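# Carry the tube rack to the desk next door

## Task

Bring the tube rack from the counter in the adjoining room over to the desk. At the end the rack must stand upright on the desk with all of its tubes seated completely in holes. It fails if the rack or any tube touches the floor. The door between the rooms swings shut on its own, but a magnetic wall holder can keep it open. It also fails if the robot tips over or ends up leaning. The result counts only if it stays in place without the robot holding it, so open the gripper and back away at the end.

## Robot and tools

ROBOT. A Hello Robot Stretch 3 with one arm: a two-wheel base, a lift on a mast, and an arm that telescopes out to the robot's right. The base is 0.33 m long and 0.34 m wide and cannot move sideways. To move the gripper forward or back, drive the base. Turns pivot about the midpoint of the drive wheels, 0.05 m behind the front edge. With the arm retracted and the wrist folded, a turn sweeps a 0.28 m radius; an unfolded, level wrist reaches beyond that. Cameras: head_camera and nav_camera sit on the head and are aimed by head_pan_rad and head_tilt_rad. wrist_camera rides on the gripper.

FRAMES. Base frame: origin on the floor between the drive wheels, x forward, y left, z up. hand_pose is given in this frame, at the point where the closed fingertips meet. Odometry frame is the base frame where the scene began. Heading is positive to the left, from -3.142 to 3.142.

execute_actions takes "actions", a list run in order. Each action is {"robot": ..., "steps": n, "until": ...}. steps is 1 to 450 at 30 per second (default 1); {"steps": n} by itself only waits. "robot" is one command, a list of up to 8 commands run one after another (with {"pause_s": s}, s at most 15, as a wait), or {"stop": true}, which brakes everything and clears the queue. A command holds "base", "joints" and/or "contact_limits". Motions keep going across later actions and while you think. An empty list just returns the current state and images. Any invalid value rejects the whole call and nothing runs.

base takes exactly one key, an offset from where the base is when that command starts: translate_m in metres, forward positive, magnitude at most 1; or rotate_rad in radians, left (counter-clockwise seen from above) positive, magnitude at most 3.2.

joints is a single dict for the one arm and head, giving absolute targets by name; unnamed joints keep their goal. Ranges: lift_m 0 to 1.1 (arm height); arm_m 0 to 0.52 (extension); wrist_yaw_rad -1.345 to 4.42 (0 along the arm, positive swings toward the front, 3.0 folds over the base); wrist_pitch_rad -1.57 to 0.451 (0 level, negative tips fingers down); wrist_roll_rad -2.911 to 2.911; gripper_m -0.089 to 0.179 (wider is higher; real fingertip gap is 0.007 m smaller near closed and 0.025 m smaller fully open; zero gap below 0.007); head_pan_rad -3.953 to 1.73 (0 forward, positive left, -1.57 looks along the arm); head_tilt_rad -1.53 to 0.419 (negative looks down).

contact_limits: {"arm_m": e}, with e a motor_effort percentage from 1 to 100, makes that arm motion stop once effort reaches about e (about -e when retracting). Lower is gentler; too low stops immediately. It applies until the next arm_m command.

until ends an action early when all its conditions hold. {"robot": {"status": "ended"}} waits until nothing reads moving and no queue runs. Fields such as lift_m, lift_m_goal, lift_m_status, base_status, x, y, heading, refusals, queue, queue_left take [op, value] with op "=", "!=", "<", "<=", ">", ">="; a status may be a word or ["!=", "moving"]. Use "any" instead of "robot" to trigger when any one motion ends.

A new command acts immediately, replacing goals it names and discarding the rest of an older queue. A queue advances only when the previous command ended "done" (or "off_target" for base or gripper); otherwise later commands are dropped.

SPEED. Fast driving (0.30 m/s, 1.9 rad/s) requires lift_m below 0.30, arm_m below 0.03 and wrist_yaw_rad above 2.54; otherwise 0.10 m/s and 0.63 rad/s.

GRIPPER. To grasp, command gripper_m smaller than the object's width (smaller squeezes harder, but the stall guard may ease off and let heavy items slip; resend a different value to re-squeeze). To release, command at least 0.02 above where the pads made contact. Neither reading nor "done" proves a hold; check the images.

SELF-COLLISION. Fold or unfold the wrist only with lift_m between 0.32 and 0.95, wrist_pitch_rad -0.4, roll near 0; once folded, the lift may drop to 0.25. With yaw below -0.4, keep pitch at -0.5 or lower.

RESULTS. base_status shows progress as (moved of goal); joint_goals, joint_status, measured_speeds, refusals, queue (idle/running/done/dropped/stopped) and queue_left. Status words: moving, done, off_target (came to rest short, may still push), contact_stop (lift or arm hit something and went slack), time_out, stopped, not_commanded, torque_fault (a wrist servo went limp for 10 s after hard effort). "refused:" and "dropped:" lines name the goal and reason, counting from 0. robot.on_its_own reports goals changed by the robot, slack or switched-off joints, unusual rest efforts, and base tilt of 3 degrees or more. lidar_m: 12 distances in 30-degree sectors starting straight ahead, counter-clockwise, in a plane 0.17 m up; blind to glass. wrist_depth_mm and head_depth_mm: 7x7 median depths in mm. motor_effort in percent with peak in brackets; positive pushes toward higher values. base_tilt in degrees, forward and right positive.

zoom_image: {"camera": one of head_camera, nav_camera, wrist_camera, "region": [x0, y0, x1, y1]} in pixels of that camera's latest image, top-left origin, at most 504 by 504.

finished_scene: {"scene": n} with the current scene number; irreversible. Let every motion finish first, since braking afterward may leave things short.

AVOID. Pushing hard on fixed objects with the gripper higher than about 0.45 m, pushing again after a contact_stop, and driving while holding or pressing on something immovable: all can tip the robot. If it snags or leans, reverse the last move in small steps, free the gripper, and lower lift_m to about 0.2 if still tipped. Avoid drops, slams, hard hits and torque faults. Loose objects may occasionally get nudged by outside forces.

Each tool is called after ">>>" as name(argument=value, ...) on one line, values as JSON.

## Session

>>> execute_actions(actions=[])

Scene clock: 0.00 s.
robot.base_odometry: x=+0.000 y=+0.000 heading=+0.000 (m, m, rad; robot's odometry frame)
robot.turned_by_wheels: +0.000 (rad since the last result)
robot.turned_by_imu: +0.000 (rad since the last result)
robot.base_tilt: forward=+2.5 right=-0.6 (deg)
robot.lidar_m: 2.98 1.49 1.68 1.25 0.95 0.78 0.78 0.87 0.86 0.85 0.95 1.54
robot.head_depth_mm: 1765 2550 2891 2872 2848 2858 2427 / 1771 2607 2935 2878 2862 2835 2446 / 1796 2635 2936 2960 2954 2908 2375 / 1794 2663 3024 3067 2970 2989 2370 / 1809 2708 3108 3048 3047 2968 2357 / 1804 2708 3118 3155 3087 3052 2318 / 1848 2769 3142 3194 3137 3080 2328
robot.base_status: not_commanded
robot.joint_positions: lift_m=+0.382 arm_m=-0.003 wrist_yaw_rad=+2.891 wrist_pitch_rad=-0.340 wrist_roll_rad=-0.007 gripper_m=+0.037 head_pan_rad=+0.012 head_tilt_rad=-0.024
robot.joint_goals: lift_m=+0.382 arm_m=-0.003 wrist_yaw_rad=+2.891 wrist_pitch_rad=-0.340 wrist_roll_rad=-0.007 gripper_m=+0.037 head_pan_rad=+0.012 head_tilt_rad=-0.024
robot.joint_status: lift_m=not_commanded arm_m=not_commanded wrist_yaw_rad=not_commanded wrist_pitch_rad=not_commanded wrist_roll_rad=not_commanded gripper_m=not_commanded head_pan_rad=not_commanded head_tilt_rad=not_commanded
robot.measured_speeds: translate_m=+0.000 rotate_rad=+0.000 lift_m=+0.000 arm_m=+0.000 wrist_yaw_rad=+0.000 wrist_pitch_rad=+0.000 wrist_roll_rad=+0.000 head_pan_rad=+0.000 head_tilt_rad=+0.000
robot: refusals=0 queue=idle queue_left=0
robot.motor_effort: left_wheel=+0 right_wheel=+0 lift_m=+26 arm_m=+0 wrist_yaw_rad=+0 wrist_pitch_rad=+10 wrist_roll_rad=+0 gripper_m=+0 head_pan_rad=+0 head_tilt_rad=+2 (%)
robot.hand_pose: x=+0.0367 y=+0.0841 z=+0.4122 quat_wxyz=(+0.206, +0.704, +0.033, +0.679) (m; robot's base frame)
robot.wrist_depth_mm: - - - - - - - / - - - - - - - / 922 - - - - - - / 964 - - - - - - / 887 - 921 881 910 878 866 / 726 - - 698 734 703 715 / 609 600 598 589 600 603 591
pictures: head_camera (sideways: a quarter turn clockwise sets it upright), nav_camera (sideways: a quarter turn counterclockwise sets it upright), wrist_camera
Images, in order (width x height): head_camera 896x504, nav_camera 672x504, wrist_camera 644x364.

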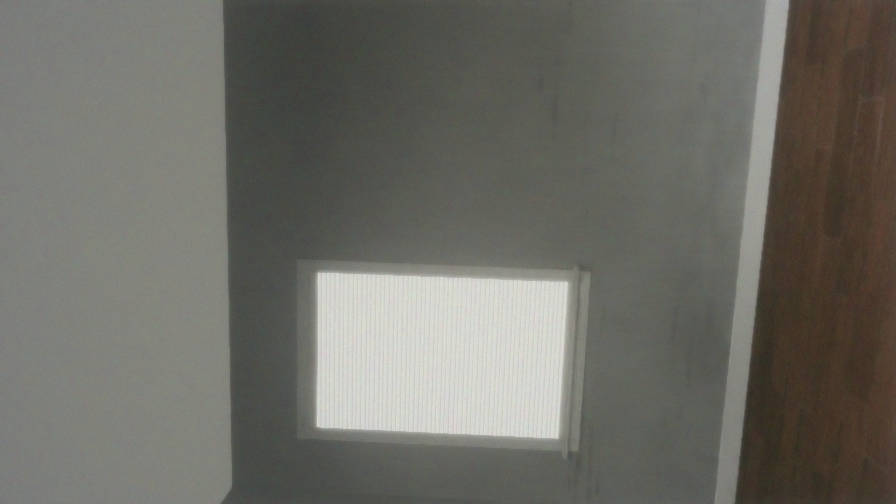

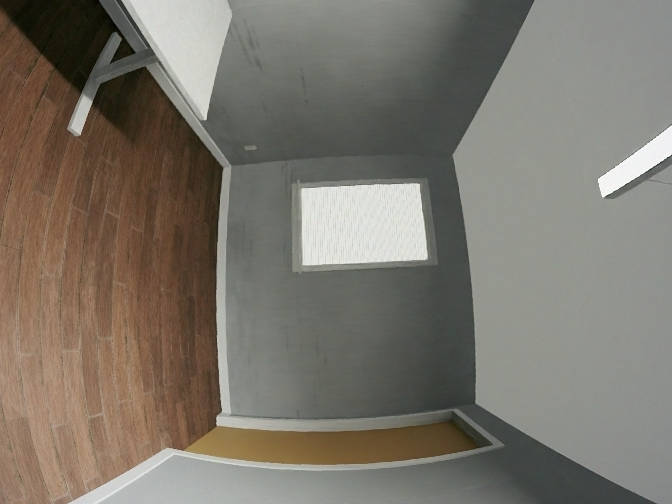

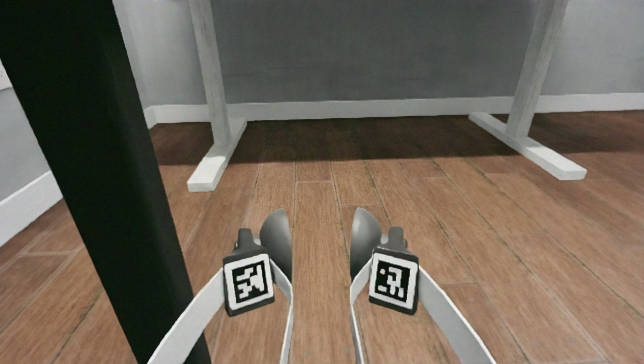

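>>> execute_actions(actions=[{"robot":[{"joints":{"wrist_yaw_rad":3.0,"wrist_pitch_rad":-0.4,"wrist_roll_rad":0,"arm_m":0,"head_pan_rad":-0.6,"head_tilt_rad":-0.5},"base":{"rotate_rad":-0.26}},{"joints":{"lift_m":0.25}},{"base":{"translate_m":1.0}},{"base":{"translate_m":1.0}}],"steps":450,"until":{"robot":{"status":"ended"}}}])

Scene clock: 21.37 s.
robot.base_odometry: x=+1.933 y=-0.514 heading=-0.260 (m, m, rad; robot's odometry frame)
robot.turned_by_wheels: -0.260 (rad since the last result)
robot.turned_by_imu: -0.257 (rad since the last result)
robot.base_tilt: forward=+2.4 right=-0.5 (deg)
robot.lidar_m: 1.00 1.02 1.34 1.79 1.69 2.41 2.76 1.10 0.77 0.72 0.83 1.06
robot.head_depth_mm: 793 830 878 922 978 1035 1102 / 868 919 967 1030 1098 1176 1263 / 934 1001 1079 1158 1244 1339 1356 / 957 1029 1107 1201 1334 1461 1360 / 992 1068 1161 1270 1404 1529 1347 / 923 992 1072 1165 1271 1395 1340 / 860 919 992 1071 1166 1277 1317
robot.base_status: done (translate_m +1.0000 of +1.0000)
robot.joint_positions: lift_m=+0.250 arm_m=+0.000 wrist_yaw_rad=+2.999 wrist_pitch_rad=-0.417 wrist_roll_rad=-0.004 gripper_m=+0.037 head_pan_rad=-0.593 head_tilt_rad=-0.495
robot.joint_goals: lift_m=+0.250 arm_m=+0.000 wrist_yaw_rad=+3.000 wrist_pitch_rad=-0.400 wrist_roll_rad=+0.000 gripper_m=+0.037 head_pan_rad=-0.600 head_tilt_rad=-0.500
robot.joint_status: lift_m=done arm_m=done wrist_yaw_rad=done wrist_pitch_rad=done wrist_roll_rad=done gripper_m=not_commanded head_pan_rad=done head_tilt_rad=done
robot.measured_speeds: translate_m=+0.000 rotate_rad=+0.000 lift_m=+0.000 arm_m=+0.000 wrist_yaw_rad=+0.000 wrist_pitch_rad=+0.000 wrist_roll_rad=+0.000 head_pan_rad=+0.000 head_tilt_rad=+0.000
robot: refusals=0 queue=done queue_left=0
robot.motor_effort: left_wheel=+3(16) right_wheel=-2(5) lift_m=+22(27) arm_m=+3(4) wrist_yaw_rad=+1(3) wrist_pitch_rad=+11(9) wrist_roll_rad=+2(2) gripper_m=+0(1) head_pan_rad=-3(30) head_tilt_rad=-1(22) (%)
robot.hand_pose: x=+0.0106 y=+0.0776 z=+0.2631 quat_wxyz=(+0.195, +0.699, +0.097, +0.681) (m; robot's base frame)
robot.wrist_depth_mm: - - - - - - 992 / - - - - - - - / - 951 977 - 973 987 965 / 744 725 752 722 719 716 727 / 599 583 - 584 612 580 570 / 499 508 - - 490 483 485 / - - - - 409 413 416
pictures: head_camera (sideways: a quarter turn clockwise sets it upright), nav_camera (sideways: a quarter turn counterclockwise sets it upright), wrist_camera
Images, in order (width x height): head_camera 896x504, nav_camera 672x504, wrist_camera 644x364.

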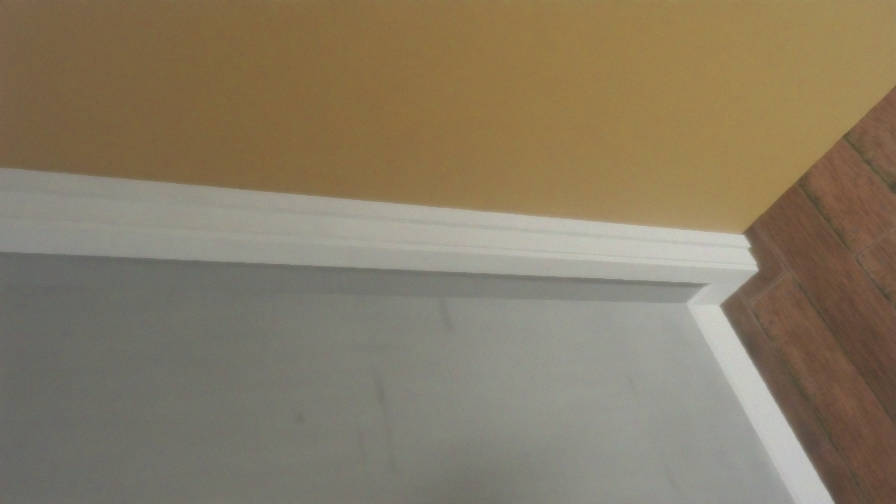

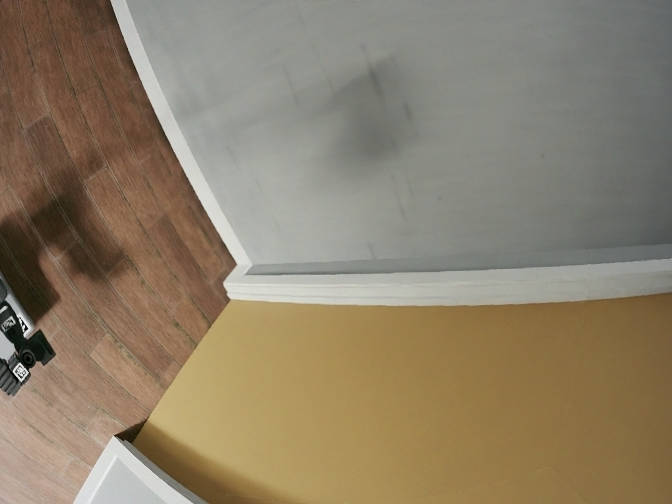

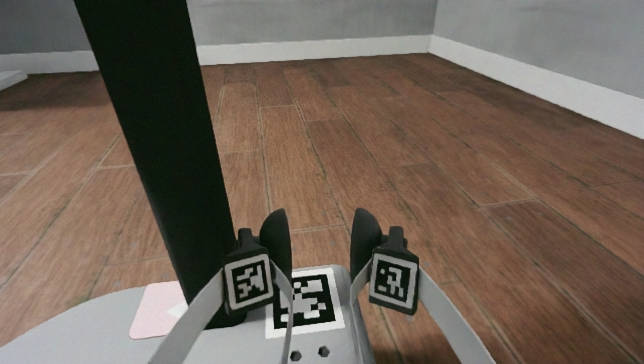

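>>> execute_actions(actions=[{"robot":[{"base":{"translate_m":0.48},"joints":{"head_pan_rad":-1.57,"head_tilt_rad":-0.7}}],"steps":450,"until":{"robot":{"status":"ended"}}}])

Scene clock: 28.07 s.
robot.base_odometry: x=+2.397 y=-0.637 heading=-0.260 (m, m, rad; robot's odometry frame)
robot.turned_by_wheels: +0.000 (rad since the last result)
robot.turned_by_imu: +0.000 (rad since the last result)
robot.base_tilt: forward=+2.5 right=-0.5 (deg)
robot.lidar_m: 0.53 0.54 0.71 1.70 1.86 2.03 3.23 1.06 0.83 0.78 0.78 0.56
robot.head_depth_mm: 653 727 826 948 1127 1289 1238 / 647 723 822 945 1107 1332 1224 / 643 720 814 931 1091 1326 1221 / 641 713 808 922 1089 1317 1212 / 637 708 795 917 1073 1292 1200 / 632 702 790 909 1060 1276 1198 / 628 699 783 897 1050 1259 1198
robot.base_status: done (translate_m +0.4800 of +0.4800)
robot.joint_positions: lift_m=+0.250 arm_m=+0.000 wrist_yaw_rad=+2.999 wrist_pitch_rad=-0.417 wrist_roll_rad=-0.004 gripper_m=+0.037 head_pan_rad=-1.563 head_tilt_rad=-0.691
robot.joint_goals: lift_m=+0.250 arm_m=+0.000 wrist_yaw_rad=+3.000 wrist_pitch_rad=-0.400 wrist_roll_rad=+0.000 gripper_m=+0.037 head_pan_rad=-1.570 head_tilt_rad=-0.700
robot.joint_status: lift_m=done arm_m=done wrist_yaw_rad=done wrist_pitch_rad=done wrist_roll_rad=done gripper_m=not_commanded head_pan_rad=done head_tilt_rad=done
robot.measured_speeds: translate_m=+0.000 rotate_rad=+0.000 lift_m=+0.000 arm_m=+0.000 wrist_yaw_rad=+0.000 wrist_pitch_rad=+0.000 wrist_roll_rad=+0.000 head_pan_rad=+0.000 head_tilt_rad=+0.000
robot: refusals=0 queue=done queue_left=0
robot.motor_effort: left_wheel=+2(15) right_wheel=-2(4) lift_m=+22(22) arm_m=+3(3) wrist_yaw_rad=+0(1) wrist_pitch_rad=+10(10) wrist_roll_rad=+2(2) gripper_m=+0(0) head_pan_rad=-3(37) head_tilt_rad=-3(15) (%)
robot.hand_pose: x=+0.0106 y=+0.0776 z=+0.2631 quat_wxyz=(+0.195, +0.699, +0.097, +0.681) (m; robot's base frame)
robot.wrist_depth_mm: - - - - - 708 529 / - - - - - 746 530 / - 995 988 984 989 737 553 / 749 744 738 742 729 704 552 / 586 588 - 572 601 576 532 / 488 507 - - 498 486 482 / - - - - 412 410 408
pictures: head_camera (sideways: a quarter turn clockwise sets it upright), nav_camera (sideways: a quarter turn counterclockwise sets it upright), wrist_camera
Images, in order (width x height): head_camera 896x504, nav_camera 672x504, wrist_camera 644x364.

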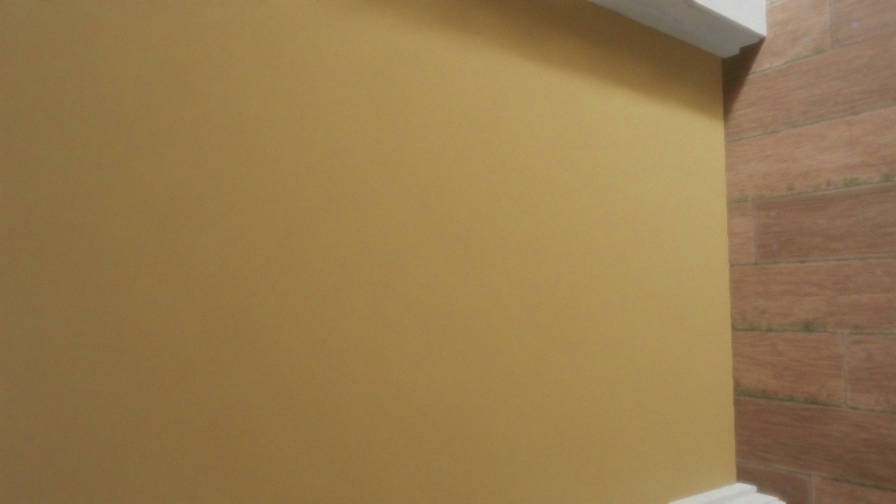

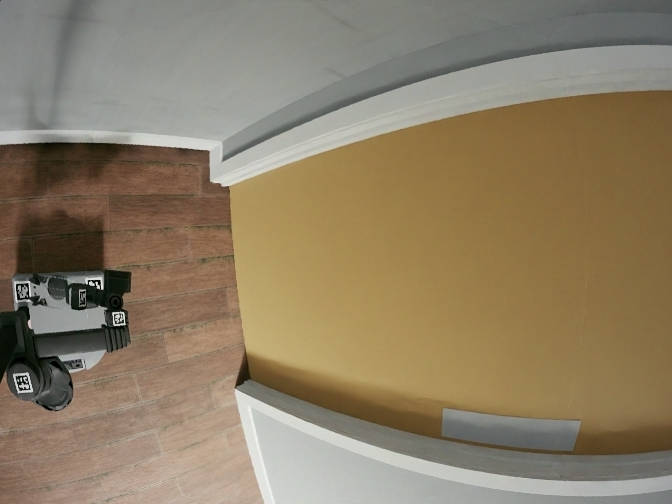

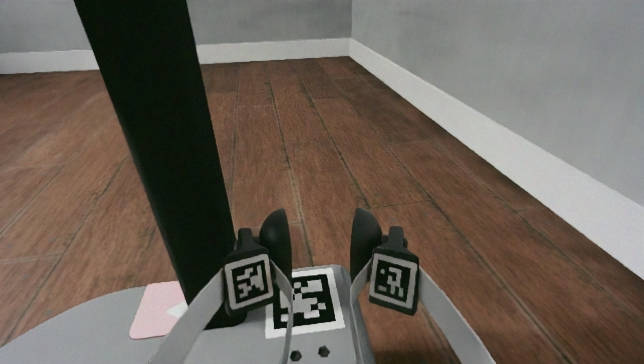

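>>> execute_actions(actions=[{"robot":[{"base":{"rotate_rad":1.57},"joints":{"head_pan_rad":-2.6,"head_tilt_rad":-0.9}},{"base":{"translate_m":-0.45}},{"joints":{"lift_m":0.31}},{"base":{"translate_m":-0.6}}],"steps":450,"until":{"robot":{"status":"ended"}}}])

Scene clock: 46.00 s.
robot.base_odometry: x=+2.126 y=-1.652 heading=+1.310 (m, m, rad; robot's odometry frame)
robot.turned_by_wheels: +1.570 (rad since the last result)
robot.turned_by_imu: +1.565 (rad since the last result)
robot.base_tilt: forward=+2.4 right=-0.5 (deg)
robot.lidar_m: 1.84 2.80 0.53 0.68 2.61 2.02 0.34 0.24 0.22 0.23 0.30 0.80
robot.head_depth_mm: - 315 395 536 1405 1293 1147 / - 297 352 461 659 1221 1167 / - - 317 402 549 860 1159 / - - 299 358 468 682 1039 / - - - 322 408 561 791 / - - - 300 362 478 662 / - - - - 326 415 576
robot.base_status: done (translate_m -0.5999 of -0.6000)
robot.joint_positions: lift_m=+0.310 arm_m=+0.000 wrist_yaw_rad=+3.000 wrist_pitch_rad=-0.418 wrist_roll_rad=-0.004 gripper_m=+0.037 head_pan_rad=-2.594 head_tilt_rad=-0.895
robot.joint_goals: lift_m=+0.310 arm_m=+0.000 wrist_yaw_rad=+3.000 wrist_pitch_rad=-0.400 wrist_roll_rad=+0.000 gripper_m=+0.037 head_pan_rad=-2.600 head_tilt_rad=-0.900
robot.joint_status: lift_m=done arm_m=done wrist_yaw_rad=done wrist_pitch_rad=done wrist_roll_rad=done gripper_m=not_commanded head_pan_rad=done head_tilt_rad=done
robot.measured_speeds: translate_m=+0.000 rotate_rad=+0.000 lift_m=+0.000 arm_m=+0.000 wrist_yaw_rad=+0.000 wrist_pitch_rad=+0.000 wrist_roll_rad=+0.000 head_pan_rad=+0.000 head_tilt_rad=+0.000
robot: refusals=0 queue=done queue_left=0
robot.motor_effort: left_wheel=-16(100) right_wheel=-3(59) lift_m=+28(32) arm_m=+2(3) wrist_yaw_rad=+0(3) wrist_pitch_rad=+11(11) wrist_roll_rad=+2(2) gripper_m=+0(1) head_pan_rad=-3(36) head_tilt_rad=-1(16) (%)
robot.hand_pose: x=+0.0104 y=+0.0775 z=+0.3226 quat_wxyz=(+0.195, +0.699, +0.098, +0.681) (m; robot's base frame)
robot.wrist_depth_mm: - - - - 522 - - / - - - - 588 - - / - - - 978 643 - - / 866 872 877 843 708 836 844 / 686 685 - 680 712 668 670 / 568 571 - 575 577 558 556 / 488 498 - - 483 477 472
pictures: head_camera (sideways: a quarter turn clockwise sets it upright), nav_camera (sideways: a quarter turn counterclockwise sets it upright), wrist_camera
Images, in order (width x height): head_camera 896x504, nav_camera 672x504, wrist_camera 644x364.

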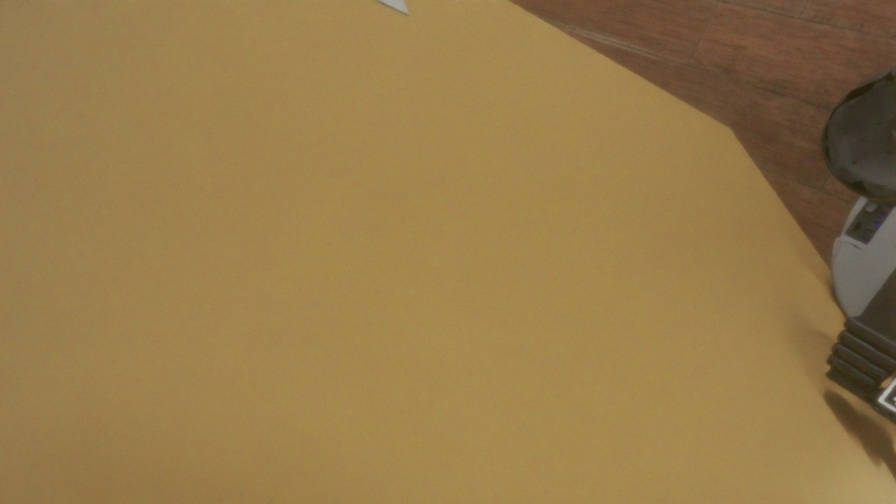

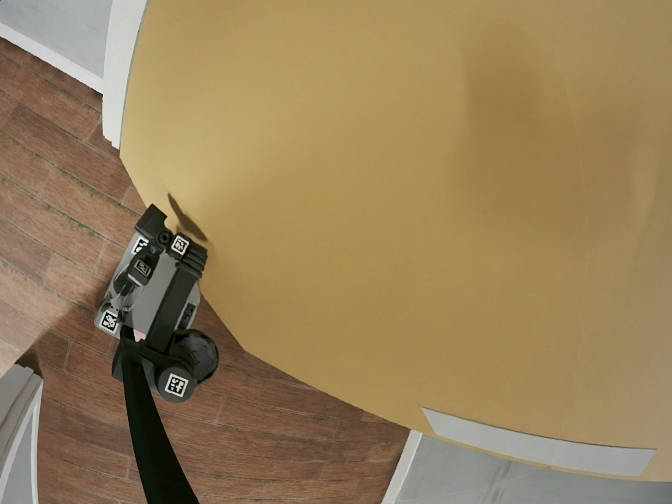

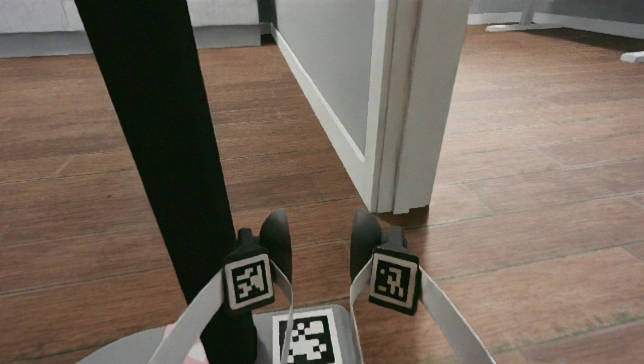

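>>> execute_actions(actions=[{"robot":[{"base":{"rotate_rad":0.35}},{"base":{"translate_m":-0.3}}],"steps":450,"until":{"robot":{"status":"ended"}}}])

Scene clock: 53.83 s.
robot.base_odometry: x=+2.153 y=-1.950 heading=+1.660 (m, m, rad; robot's odometry frame)
robot.turned_by_wheels: +0.350 (rad since the last result)
robot.turned_by_imu: +0.343 (rad since the last result)
robot.base_tilt: forward=+2.4 right=-0.5 (deg)
robot.lidar_m: 3.09 0.75 1.04 2.64 1.86 1.62 0.35 0.24 0.22 0.23 0.30 1.06
robot.head_depth_mm: - 317 400 1705 1496 1303 1145 / - 298 354 465 1397 1289 1165 / - - 320 406 556 880 1161 / - - 301 359 472 685 1051 / - - - 322 410 562 791 / - - - 300 362 477 658 / - - - - 323 413 568
robot.base_status: done (translate_m -0.3000 of -0.3000)
robot.joint_positions: lift_m=+0.310 arm_m=+0.000 wrist_yaw_rad=+3.000 wrist_pitch_rad=-0.418 wrist_roll_rad=-0.004 gripper_m=+0.037 head_pan_rad=-2.594 head_tilt_rad=-0.895
robot.joint_goals: lift_m=+0.310 arm_m=+0.000 wrist_yaw_rad=+3.000 wrist_pitch_rad=-0.400 wrist_roll_rad=+0.000 gripper_m=+0.037 head_pan_rad=-2.600 head_tilt_rad=-0.900
robot.joint_status: lift_m=done arm_m=done wrist_yaw_rad=done wrist_pitch_rad=done wrist_roll_rad=done gripper_m=not_commanded head_pan_rad=done head_tilt_rad=done
robot.measured_speeds: translate_m=+0.000 rotate_rad=+0.000 lift_m=+0.000 arm_m=+0.000 wrist_yaw_rad=+0.000 wrist_pitch_rad=+0.000 wrist_roll_rad=+0.000 head_pan_rad=+0.000 head_tilt_rad=+0.000
robot: refusals=0 queue=done queue_left=0
robot.motor_effort: left_wheel=-13(34) right_wheel=+1(13) lift_m=+28(28) arm_m=+2(2) wrist_yaw_rad=+0(0) wrist_pitch_rad=+11(11) wrist_roll_rad=+2(2) gripper_m=+0(0) head_pan_rad=-3(3) head_tilt_rad=-2(2) (%)
robot.hand_pose: x=+0.0104 y=+0.0775 z=+0.3226 quat_wxyz=(+0.195, +0.699, +0.098, +0.681) (m; robot's base frame)
robot.wrist_depth_mm: - - - - - - 751 / - - - - - - 732 / - - - - - - 725 / 856 859 852 850 850 852 693 / 681 677 - 679 707 674 673 / 567 571 - 566 586 548 559 / 489 502 - - 473 473 474
pictures: head_camera (sideways: a quarter turn clockwise sets it upright), nav_camera (sideways: a quarter turn counterclockwise sets it upright), wrist_camera
Images, in order (width x height): head_camera 896x504, nav_camera 672x504, wrist_camera 644x364.

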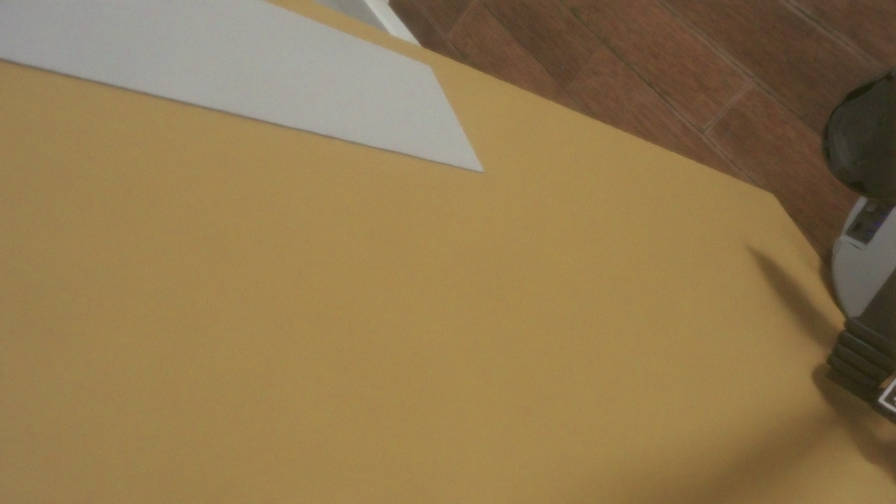

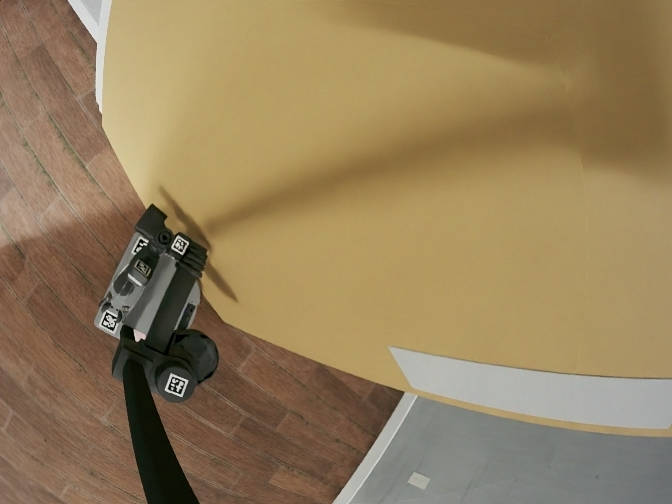

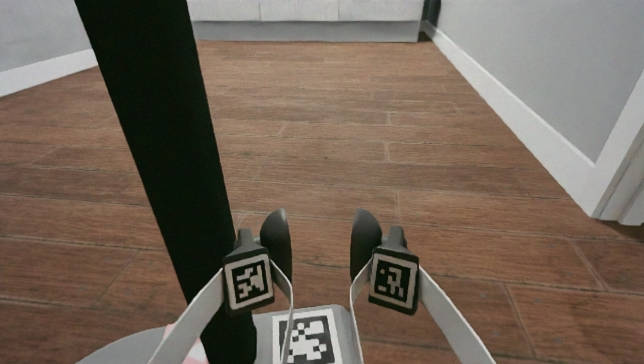

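>>> execute_actions(actions=[{"robot":[{"base":{"rotate_rad":0.9},"joints":{"head_pan_rad":-3.14}},{"base":{"translate_m":-0.15}}],"steps":450,"until":{"robot":{"status":"ended"}}}])

Scene clock: 62.37 s.
robot.base_odometry: x=+2.277 y=-2.033 heading=+2.558 (m, m, rad; robot's odometry frame)
robot.turned_by_wheels: +0.899 (rad since the last result)
robot.turned_by_imu: +0.956 (rad since the last result)
robot.base_tilt: forward=+2.6 right=-0.5 (deg)
robot.lidar_m: 0.99 2.72 1.91 1.57 1.03 0.35 0.27 0.27 0.29 0.43 3.19 0.86
robot.head_depth_mm: 290 325 398 523 1130 1296 1151 / - 306 372 476 656 1261 1159 / - 296 347 435 582 876 - / - 289 325 400 523 741 - / - - 306 373 475 658 904 / - - 297 347 435 584 850 / - - 288 326 403 525 753
robot.base_status: off_target (translate_m -0.1493 of -0.1500)
robot.joint_positions: lift_m=+0.310 arm_m=+0.000 wrist_yaw_rad=+3.001 wrist_pitch_rad=-0.418 wrist_roll_rad=-0.004 gripper_m=+0.037 head_pan_rad=-3.135 head_tilt_rad=-0.897
robot.joint_goals: lift_m=+0.310 arm_m=+0.000 wrist_yaw_rad=+3.000 wrist_pitch_rad=-0.400 wrist_roll_rad=+0.000 gripper_m=+0.037 head_pan_rad=-3.140 head_tilt_rad=-0.900
robot.joint_status: lift_m=done arm_m=done wrist_yaw_rad=done wrist_pitch_rad=done wrist_roll_rad=done gripper_m=not_commanded head_pan_rad=done head_tilt_rad=done
robot.measured_speeds: translate_m=+0.000 rotate_rad=+0.000 lift_m=+0.000 arm_m=+0.000 wrist_yaw_rad=+0.000 wrist_pitch_rad=+0.000 wrist_roll_rad=+0.000 head_pan_rad=+0.000 head_tilt_rad=+0.000
robot: refusals=0 queue=done queue_left=0
robot.on_its_own: left_wheel is at rest, and its effort (-100) is outside its rest range (-18 to +18); right_wheel is at rest, and its effort (-51) is outside its rest range (-18 to +18)
robot.motor_effort: left_wheel=-100(100) right_wheel=-51(78) lift_m=+27(28) arm_m=+2(2) wrist_yaw_rad=+0(2) wrist_pitch_rad=+12(12) wrist_roll_rad=+2(2) gripper_m=+0(0) head_pan_rad=-2(28) head_tilt_rad=-1(2) (%)
robot.hand_pose: x=+0.0103 y=+0.0773 z=+0.3225 quat_wxyz=(+0.195, +0.699, +0.098, +0.681) (m; robot's base frame)
robot.wrist_depth_mm: - - - - - - - / - - - - - - - / - - - - - - - / 854 871 878 836 829 842 808 / 685 699 - 667 695 660 664 / 562 563 - 564 581 554 547 / 489 502 - - 475 475 471
pictures: head_camera (sideways: a quarter turn clockwise sets it upright), nav_camera (sideways: a quarter turn counterclockwise sets it upright), wrist_camera
Images, in order (width x height): head_camera 896x504, nav_camera 672x504, wrist_camera 644x364.

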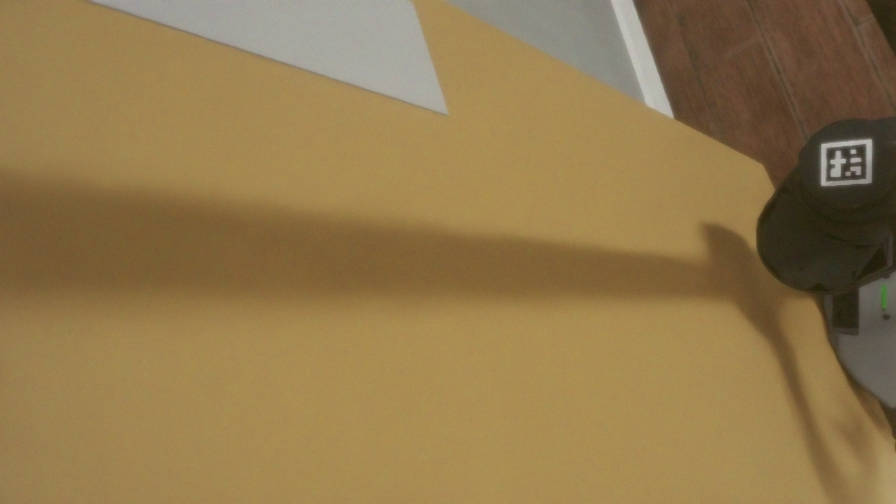

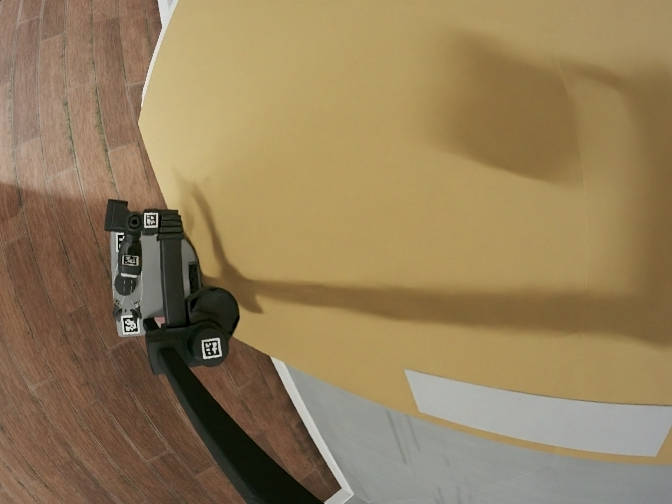

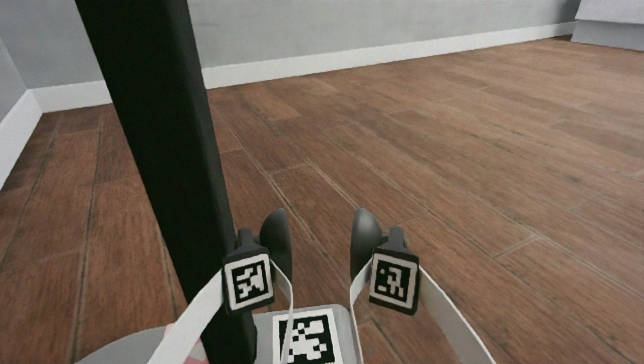

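>>> execute_actions(actions=[{"robot":[{"base":{"translate_m":0.2}},{"pause_s":1.5}],"steps":450,"until":{"robot":{"status":"ended"}}}])

Scene clock: 68.83 s.
robot.base_odometry: x=+2.110 y=-1.923 heading=+2.560 (m, m, rad; robot's odometry frame)
robot.turned_by_wheels: +0.001 (rad since the last result)
robot.turned_by_imu: +0.001 (rad since the last result)
robot.base_tilt: forward=+2.6 right=-0.5 (deg)
robot.lidar_m: 0.87 2.53 1.99 1.64 1.46 0.58 0.46 0.45 0.48 1.10 3.13 0.67
robot.head_depth_mm: 479 572 912 1178 1457 1301 1153 / 457 537 654 874 1403 1293 1167 / 436 508 612 768 1024 1270 - / 416 482 574 706 919 1240 - / 398 457 540 657 841 1159 1158 / 380 436 510 615 765 1031 1135 / 366 416 484 574 709 927 1108
robot.base_status: done (translate_m +0.2000 of +0.2000)
robot.joint_positions: lift_m=+0.310 arm_m=+0.000 wrist_yaw_rad=+3.001 wrist_pitch_rad=-0.418 wrist_roll_rad=-0.004 gripper_m=+0.037 head_pan_rad=-3.135 head_tilt_rad=-0.897
robot.joint_goals: lift_m=+0.310 arm_m=+0.000 wrist_yaw_rad=+3.000 wrist_pitch_rad=-0.400 wrist_roll_rad=+0.000 gripper_m=+0.037 head_pan_rad=-3.140 head_tilt_rad=-0.900
robot.joint_status: lift_m=done arm_m=done wrist_yaw_rad=done wrist_pitch_rad=done wrist_roll_rad=done gripper_m=not_commanded head_pan_rad=done head_tilt_rad=done
robot.measured_speeds: translate_m=+0.000 rotate_rad=+0.000 lift_m=+0.000 arm_m=+0.000 wrist_yaw_rad=+0.000 wrist_pitch_rad=+0.000 wrist_roll_rad=+0.000 head_pan_rad=+0.000 head_tilt_rad=+0.000
robot: refusals=0 queue=done queue_left=0
robot.motor_effort: left_wheel=-1(100) right_wheel=+0(52) lift_m=+27(27) arm_m=+2(2) wrist_yaw_rad=+0(0) wrist_pitch_rad=+12(11) wrist_roll_rad=+2(2) gripper_m=+0(0) head_pan_rad=-2(2) head_tilt_rad=-2(1) (%)
robot.hand_pose: x=+0.0103 y=+0.0773 z=+0.3225 quat_wxyz=(+0.195, +0.699, +0.098, +0.681) (m; robot's base frame)
robot.wrist_depth_mm: - - - - - - - / - - - - - - - / - - - - - - - / 878 849 841 855 855 854 831 / 702 689 - 683 686 664 692 / 562 564 - 560 569 554 557 / 481 501 - - 473 480 485
pictures: head_camera (sideways: a quarter turn clockwise sets it upright), nav_camera (sideways: a quarter turn counterclockwise sets it upright), wrist_camera
Images, in order (width x height): head_camera 896x504, nav_camera 672x504, wrist_camera 644x364.

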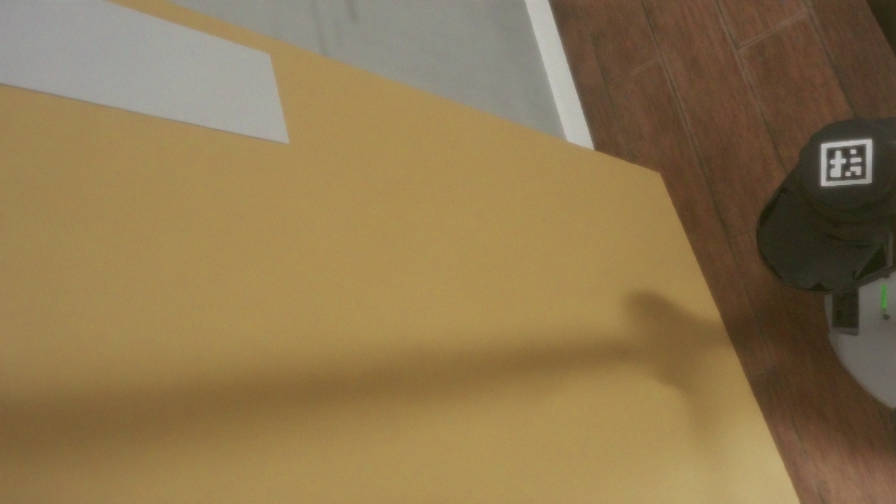

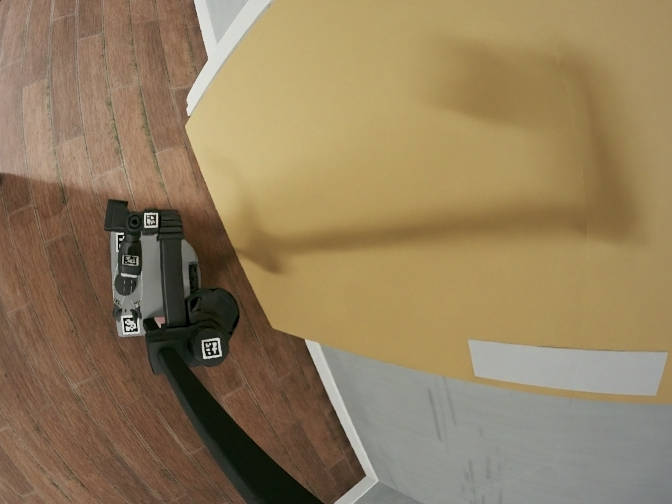

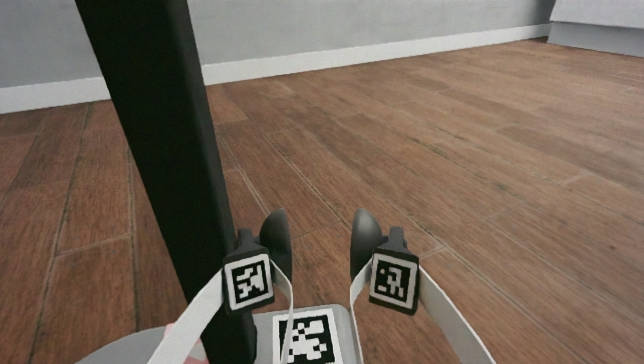

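>>> execute_actions(actions=[{"robot":[{"base":{"rotate_rad":0.55},"joints":{"head_pan_rad":0,"head_tilt_rad":-0.3,"lift_m":0.25}}],"steps":450,"until":{"robot":{"status":"ended"}}}])

Scene clock: 75.77 s.
robot.base_odometry: x=+2.110 y=-1.923 heading=+3.109 (m, m, rad; robot's odometry frame)
robot.turned_by_wheels: +0.550 (rad since the last result)
robot.turned_by_imu: +0.549 (rad since the last result)
robot.base_tilt: forward=+2.5 right=-0.5 (deg)
robot.lidar_m: 2.53 1.96 1.63 1.39 0.57 0.45 0.45 0.49 1.13 3.14 0.67 0.91
robot.head_depth_mm: 2675 2784 2887 2546 2431 2041 1625 / 2750 2861 2986 2519 2646 2109 1626 / 2806 2951 3047 2567 2682 2074 1589 / 2782 2970 3134 2600 2704 2075 1584 / 2854 3017 3095 2639 2722 2037 1571 / 2941 3061 3189 2708 2769 2031 1568 / 2985 3089 3198 2777 2808 2018 1568
robot.base_status: done (rotate_rad +0.5498 of +0.5500)
robot.joint_positions: lift_m=+0.250 arm_m=+0.000 wrist_yaw_rad=+3.001 wrist_pitch_rad=-0.418 wrist_roll_rad=-0.004 gripper_m=+0.037 head_pan_rad=-0.007 head_tilt_rad=-0.310
robot.joint_goals: lift_m=+0.250 arm_m=+0.000 wrist_yaw_rad=+3.000 wrist_pitch_rad=-0.400 wrist_roll_rad=+0.000 gripper_m=+0.037 head_pan_rad=+0.000 head_tilt_rad=-0.300
robot.joint_status: lift_m=done arm_m=done wrist_yaw_rad=done wrist_pitch_rad=done wrist_roll_rad=done gripper_m=not_commanded head_pan_rad=done head_tilt_rad=done
robot.measured_speeds: translate_m=+0.000 rotate_rad=+0.000 lift_m=+0.000 arm_m=+0.000 wrist_yaw_rad=+0.000 wrist_pitch_rad=+0.000 wrist_roll_rad=+0.000 head_pan_rad=+0.000 head_tilt_rad=+0.000
robot: refusals=0 queue=done queue_left=0
robot.motor_effort: left_wheel=-4(12) right_wheel=+3(8) lift_m=+22(27) arm_m=+2(1) wrist_yaw_rad=+0(1) wrist_pitch_rad=+11(12) wrist_roll_rad=+2(2) gripper_m=+1(0) head_pan_rad=+3(37) head_tilt_rad=+3(26) (%)
robot.hand_pose: x=+0.0103 y=+0.0773 z=+0.2628 quat_wxyz=(+0.195, +0.699, +0.098, +0.681) (m; robot's base frame)
robot.wrist_depth_mm: 710 - - - - - - / 710 - - - - - - / 710 904 - 988 995 945 943 / 565 732 748 746 729 717 733 / 543 595 - 592 598 578 574 / 491 502 - - 498 476 475 / - - - - 411 407 410
pictures: head_camera (sideways: a quarter turn clockwise sets it upright), nav_camera (sideways: a quarter turn counterclockwise sets it upright), wrist_camera
Images, in order (width x height): head_camera 896x504, nav_camera 672x504, wrist_camera 644x364.

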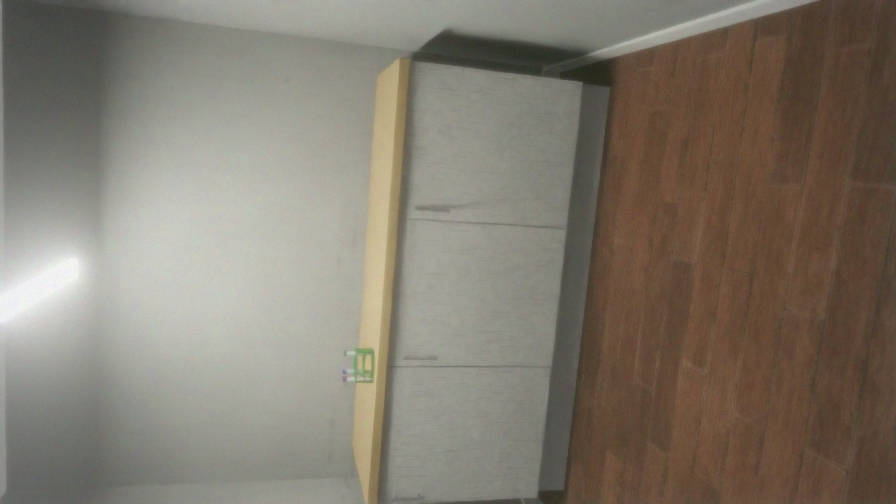

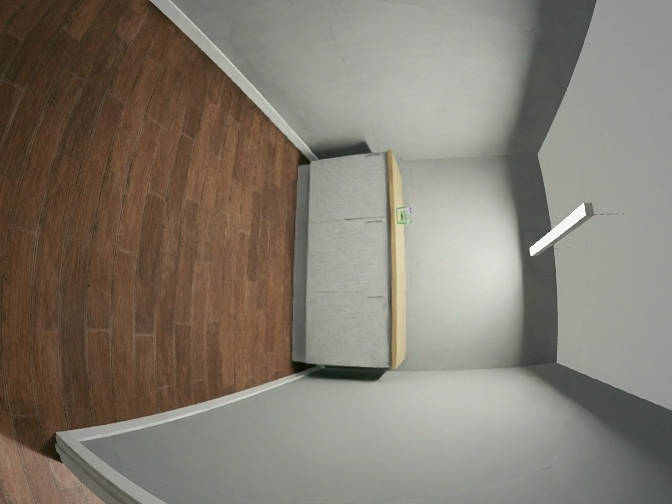

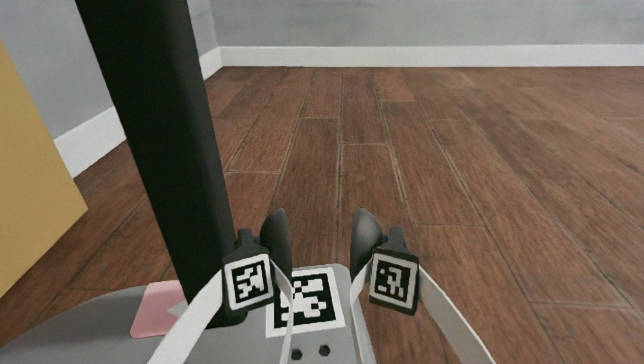

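>>> execute_actions(actions=[{"robot":[{"base":{"rotate_rad":0.1}},{"base":{"translate_m":1.0}},{"base":{"translate_m":0.9}},{"base":{"rotate_rad":1.25},"joints":{"head_pan_rad":-1.57,"head_tilt_rad":-0.5,"lift_m":0.4}},{"joints":{"lift_m":1.0}}],"steps":450,"until":{"robot":{"status":"ended"}}}])

Scene clock: 98.10 s.
robot.base_odometry: x=+0.214 y=-2.051 heading=-1.824 (m, m, rad; robot's odometry frame)
robot.turned_by_wheels: +1.350 (rad since the last result)
robot.turned_by_imu: +1.354 (rad since the last result)
robot.base_tilt: forward=+2.6 right=-0.5 (deg)
robot.lidar_m: 1.06 1.10 1.48 2.29 1.54 1.11 1.06 1.06 0.76 0.73 0.75 1.02
robot.head_depth_mm: 1141 1242 1335 962 847 950 1081 / 1132 1234 1321 945 847 947 1069 / 1133 1223 1309 933 841 937 1062 / 1128 1212 1302 919 832 933 1050 / 1123 1213 1291 909 832 927 1044 / 1121 1200 1283 895 823 918 1036 / 1108 1199 1272 839 819 916 1024
robot.base_status: done (rotate_rad +1.2498 of +1.2500)
robot.joint_positions: lift_m=+0.601 arm_m=+0.000 wrist_yaw_rad=+3.001 wrist_pitch_rad=-0.418 wrist_roll_rad=-0.004 gripper_m=+0.037 head_pan_rad=-1.563 head_tilt_rad=-0.495
robot.joint_goals: lift_m=+1.000 arm_m=+0.000 wrist_yaw_rad=+3.000 wrist_pitch_rad=-0.400 wrist_roll_rad=+0.000 gripper_m=+0.037 head_pan_rad=-1.570 head_tilt_rad=-0.500
robot.joint_status: lift_m=moving arm_m=done wrist_yaw_rad=done wrist_pitch_rad=done wrist_roll_rad=done gripper_m=not_commanded head_pan_rad=done head_tilt_rad=done
robot.measured_speeds: translate_m=+0.000 rotate_rad=+0.000 lift_m=+0.110 arm_m=+0.000 wrist_yaw_rad=+0.000 wrist_pitch_rad=+0.000 wrist_roll_rad=+0.000 head_pan_rad=+0.000 head_tilt_rad=+0.000
robot: refusals=0 queue=running queue_left=0
robot.motor_effort: left_wheel=-4(13) right_wheel=+2(8) lift_m=+31(32) arm_m=+1(1) wrist_yaw_rad=+0(0) wrist_pitch_rad=+11(12) wrist_roll_rad=+2(2) gripper_m=+1(0) head_pan_rad=-3(35) head_tilt_rad=-2(15) (%)
robot.hand_pose: x=+0.0103 y=+0.0773 z=+0.6139 quat_wxyz=(+0.195, +0.699, +0.098, +0.681) (m; robot's base frame)
robot.wrist_depth_mm: - - - - - - - / - - - - - - - / - - - - - - - / - - - - - - - / - - - - - - - / 926 953 - 937 967 911 930 / 822 810 790 799 805 805 805
pictures: head_camera (sideways: a quarter turn clockwise sets it upright), nav_camera (sideways: a quarter turn counterclockwise sets it upright), wrist_camera
Images, in order (width x height): head_camera 896x504, nav_camera 672x504, wrist_camera 644x364.

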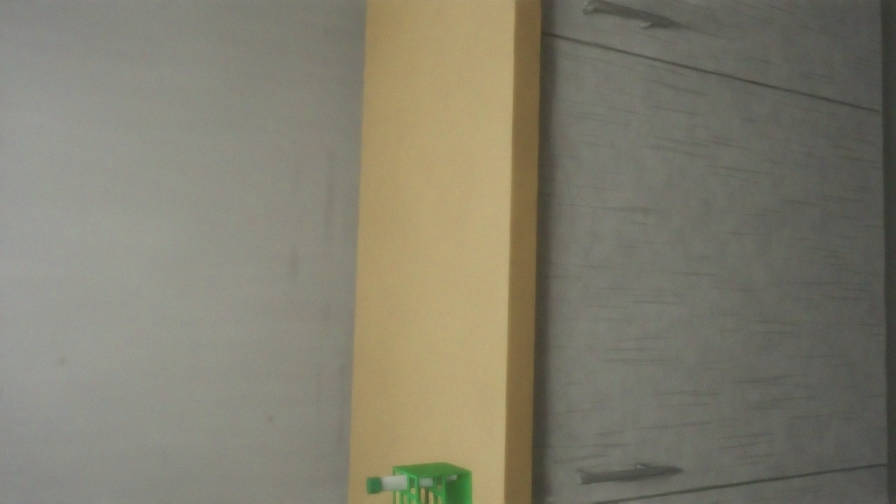

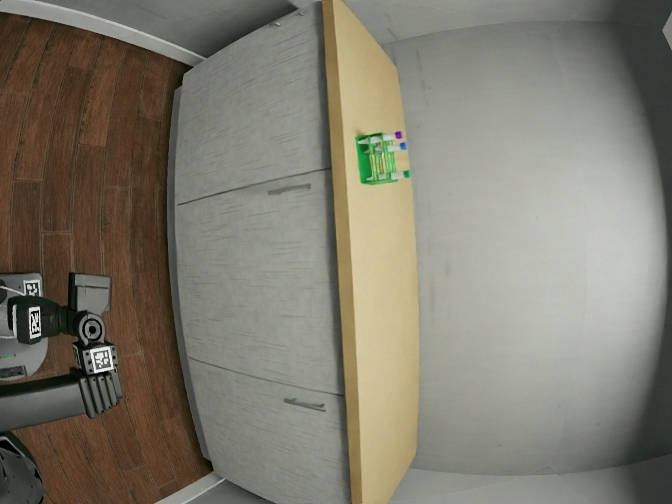

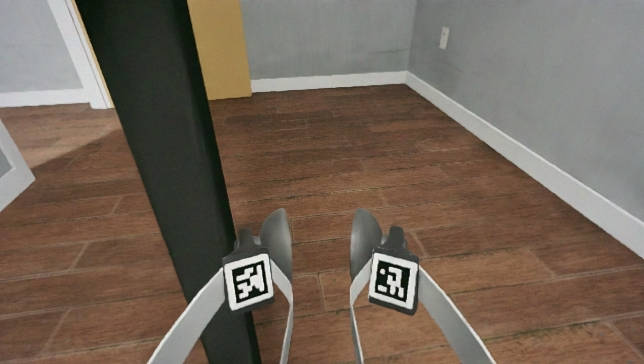

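>>> execute_actions(actions=[{"robot":[{"joints":{"lift_m":0.9},"base":{"translate_m":0.42}},{"joints":{"wrist_yaw_rad":0,"gripper_m":0.179,"head_tilt_rad":-0.65}},{"joints":{"lift_m":1.05}},{"joints":{"arm_m":0.25}}],"steps":450,"until":{"robot":{"status":"ended"}}}])

Scene clock: 115.23 s.
robot.base_odometry: x=+0.109 y=-2.458 heading=-1.824 (m, m, rad; robot's odometry frame)
robot.turned_by_wheels: +0.000 (rad since the last result)
robot.turned_by_imu: -0.003 (rad since the last result)
robot.base_tilt: forward=+2.4 right=-0.6 (deg)
robot.lidar_m: 0.65 0.67 0.90 2.35 2.36 1.55 1.48 1.04 0.75 0.72 0.74 0.67
robot.head_depth_mm: 1112 - 1027 826 956 1137 1260 / 1099 - 907 818 947 1125 1253 / 1104 - 834 818 944 1119 1251 / 1112 1230 874 814 936 1104 1240 / 1114 1230 918 808 933 1099 1227 / 1108 1224 954 804 922 1096 1223 / 1112 1214 943 802 920 1085 1220
robot.base_status: done (translate_m +0.4200 of +0.4200)
robot.joint_positions: lift_m=+1.050 arm_m=+0.250 wrist_yaw_rad=+0.000 wrist_pitch_rad=-0.418 wrist_roll_rad=-0.003 gripper_m=+0.179 head_pan_rad=-1.563 head_tilt_rad=-0.642
robot.joint_goals: lift_m=+1.050 arm_m=+0.250 wrist_yaw_rad=+0.000 wrist_pitch_rad=-0.400 wrist_roll_rad=+0.000 gripper_m=+0.179 head_pan_rad=-1.570 head_tilt_rad=-0.650
robot.joint_status: lift_m=done arm_m=done wrist_yaw_rad=done wrist_pitch_rad=done wrist_roll_rad=done gripper_m=done head_pan_rad=done head_tilt_rad=done
robot.measured_speeds: translate_m=+0.000 rotate_rad=+0.000 lift_m=+0.000 arm_m=+0.000 wrist_yaw_rad=+0.000 wrist_pitch_rad=+0.000 wrist_roll_rad=+0.000 head_pan_rad=+0.000 head_tilt_rad=+0.000
robot: refusals=0 queue=done queue_left=0
robot.motor_effort: left_wheel=-5(6) right_wheel=+2(5) lift_m=+31(32) arm_m=+3(4) wrist_yaw_rad=+0(2) wrist_pitch_rad=+11(12) wrist_roll_rad=+1(2) gripper_m=+1(86) head_pan_rad=-3(3) head_tilt_rad=-3(14) (%)
robot.hand_pose: x=-0.0214 y=-0.6190 z=+1.0624 quat_wxyz=(+0.693, +0.147, -0.690, -0.147) (m; robot's base frame)
robot.wrist_depth_mm: 751 773 782 794 790 793 786 / 816 834 852 832 862 878 842 / 787 696 706 685 698 675 690 / 523 521 516 522 389 513 507 / 415 420 410 400 383 429 402 / 361 347 343 340 345 340 347 / 383 379 378 388 383 394 408
pictures: head_camera (sideways: a quarter turn clockwise sets it upright), nav_camera (sideways: a quarter turn counterclockwise sets it upright), wrist_camera
Images, in order (width x height): head_camera 896x504, nav_camera 672x504, wrist_camera 644x364.

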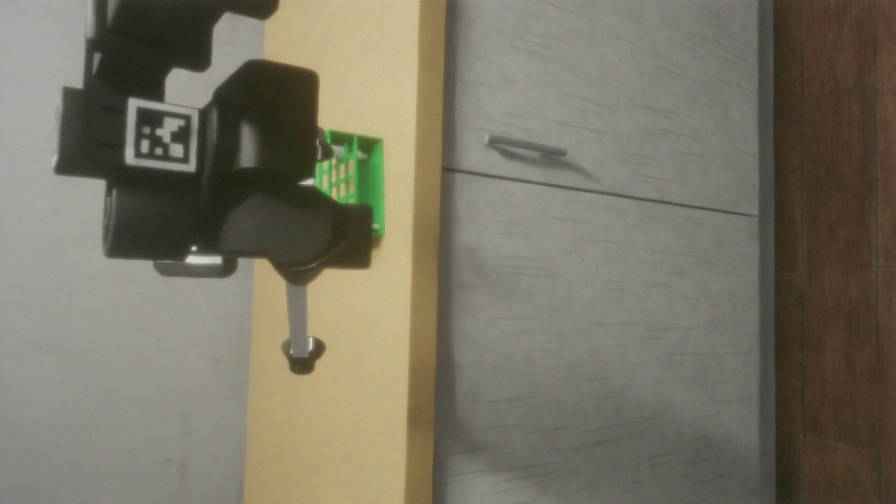

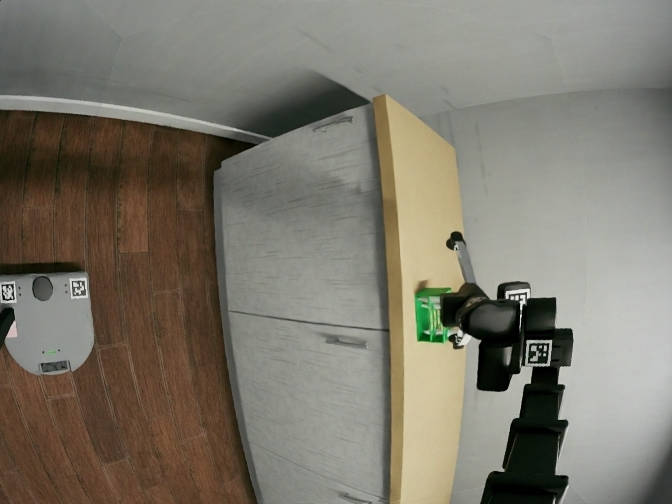

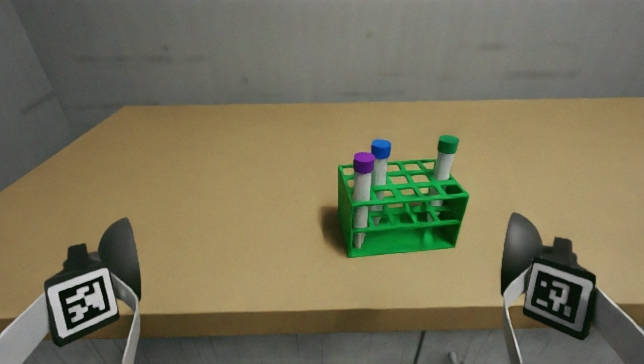

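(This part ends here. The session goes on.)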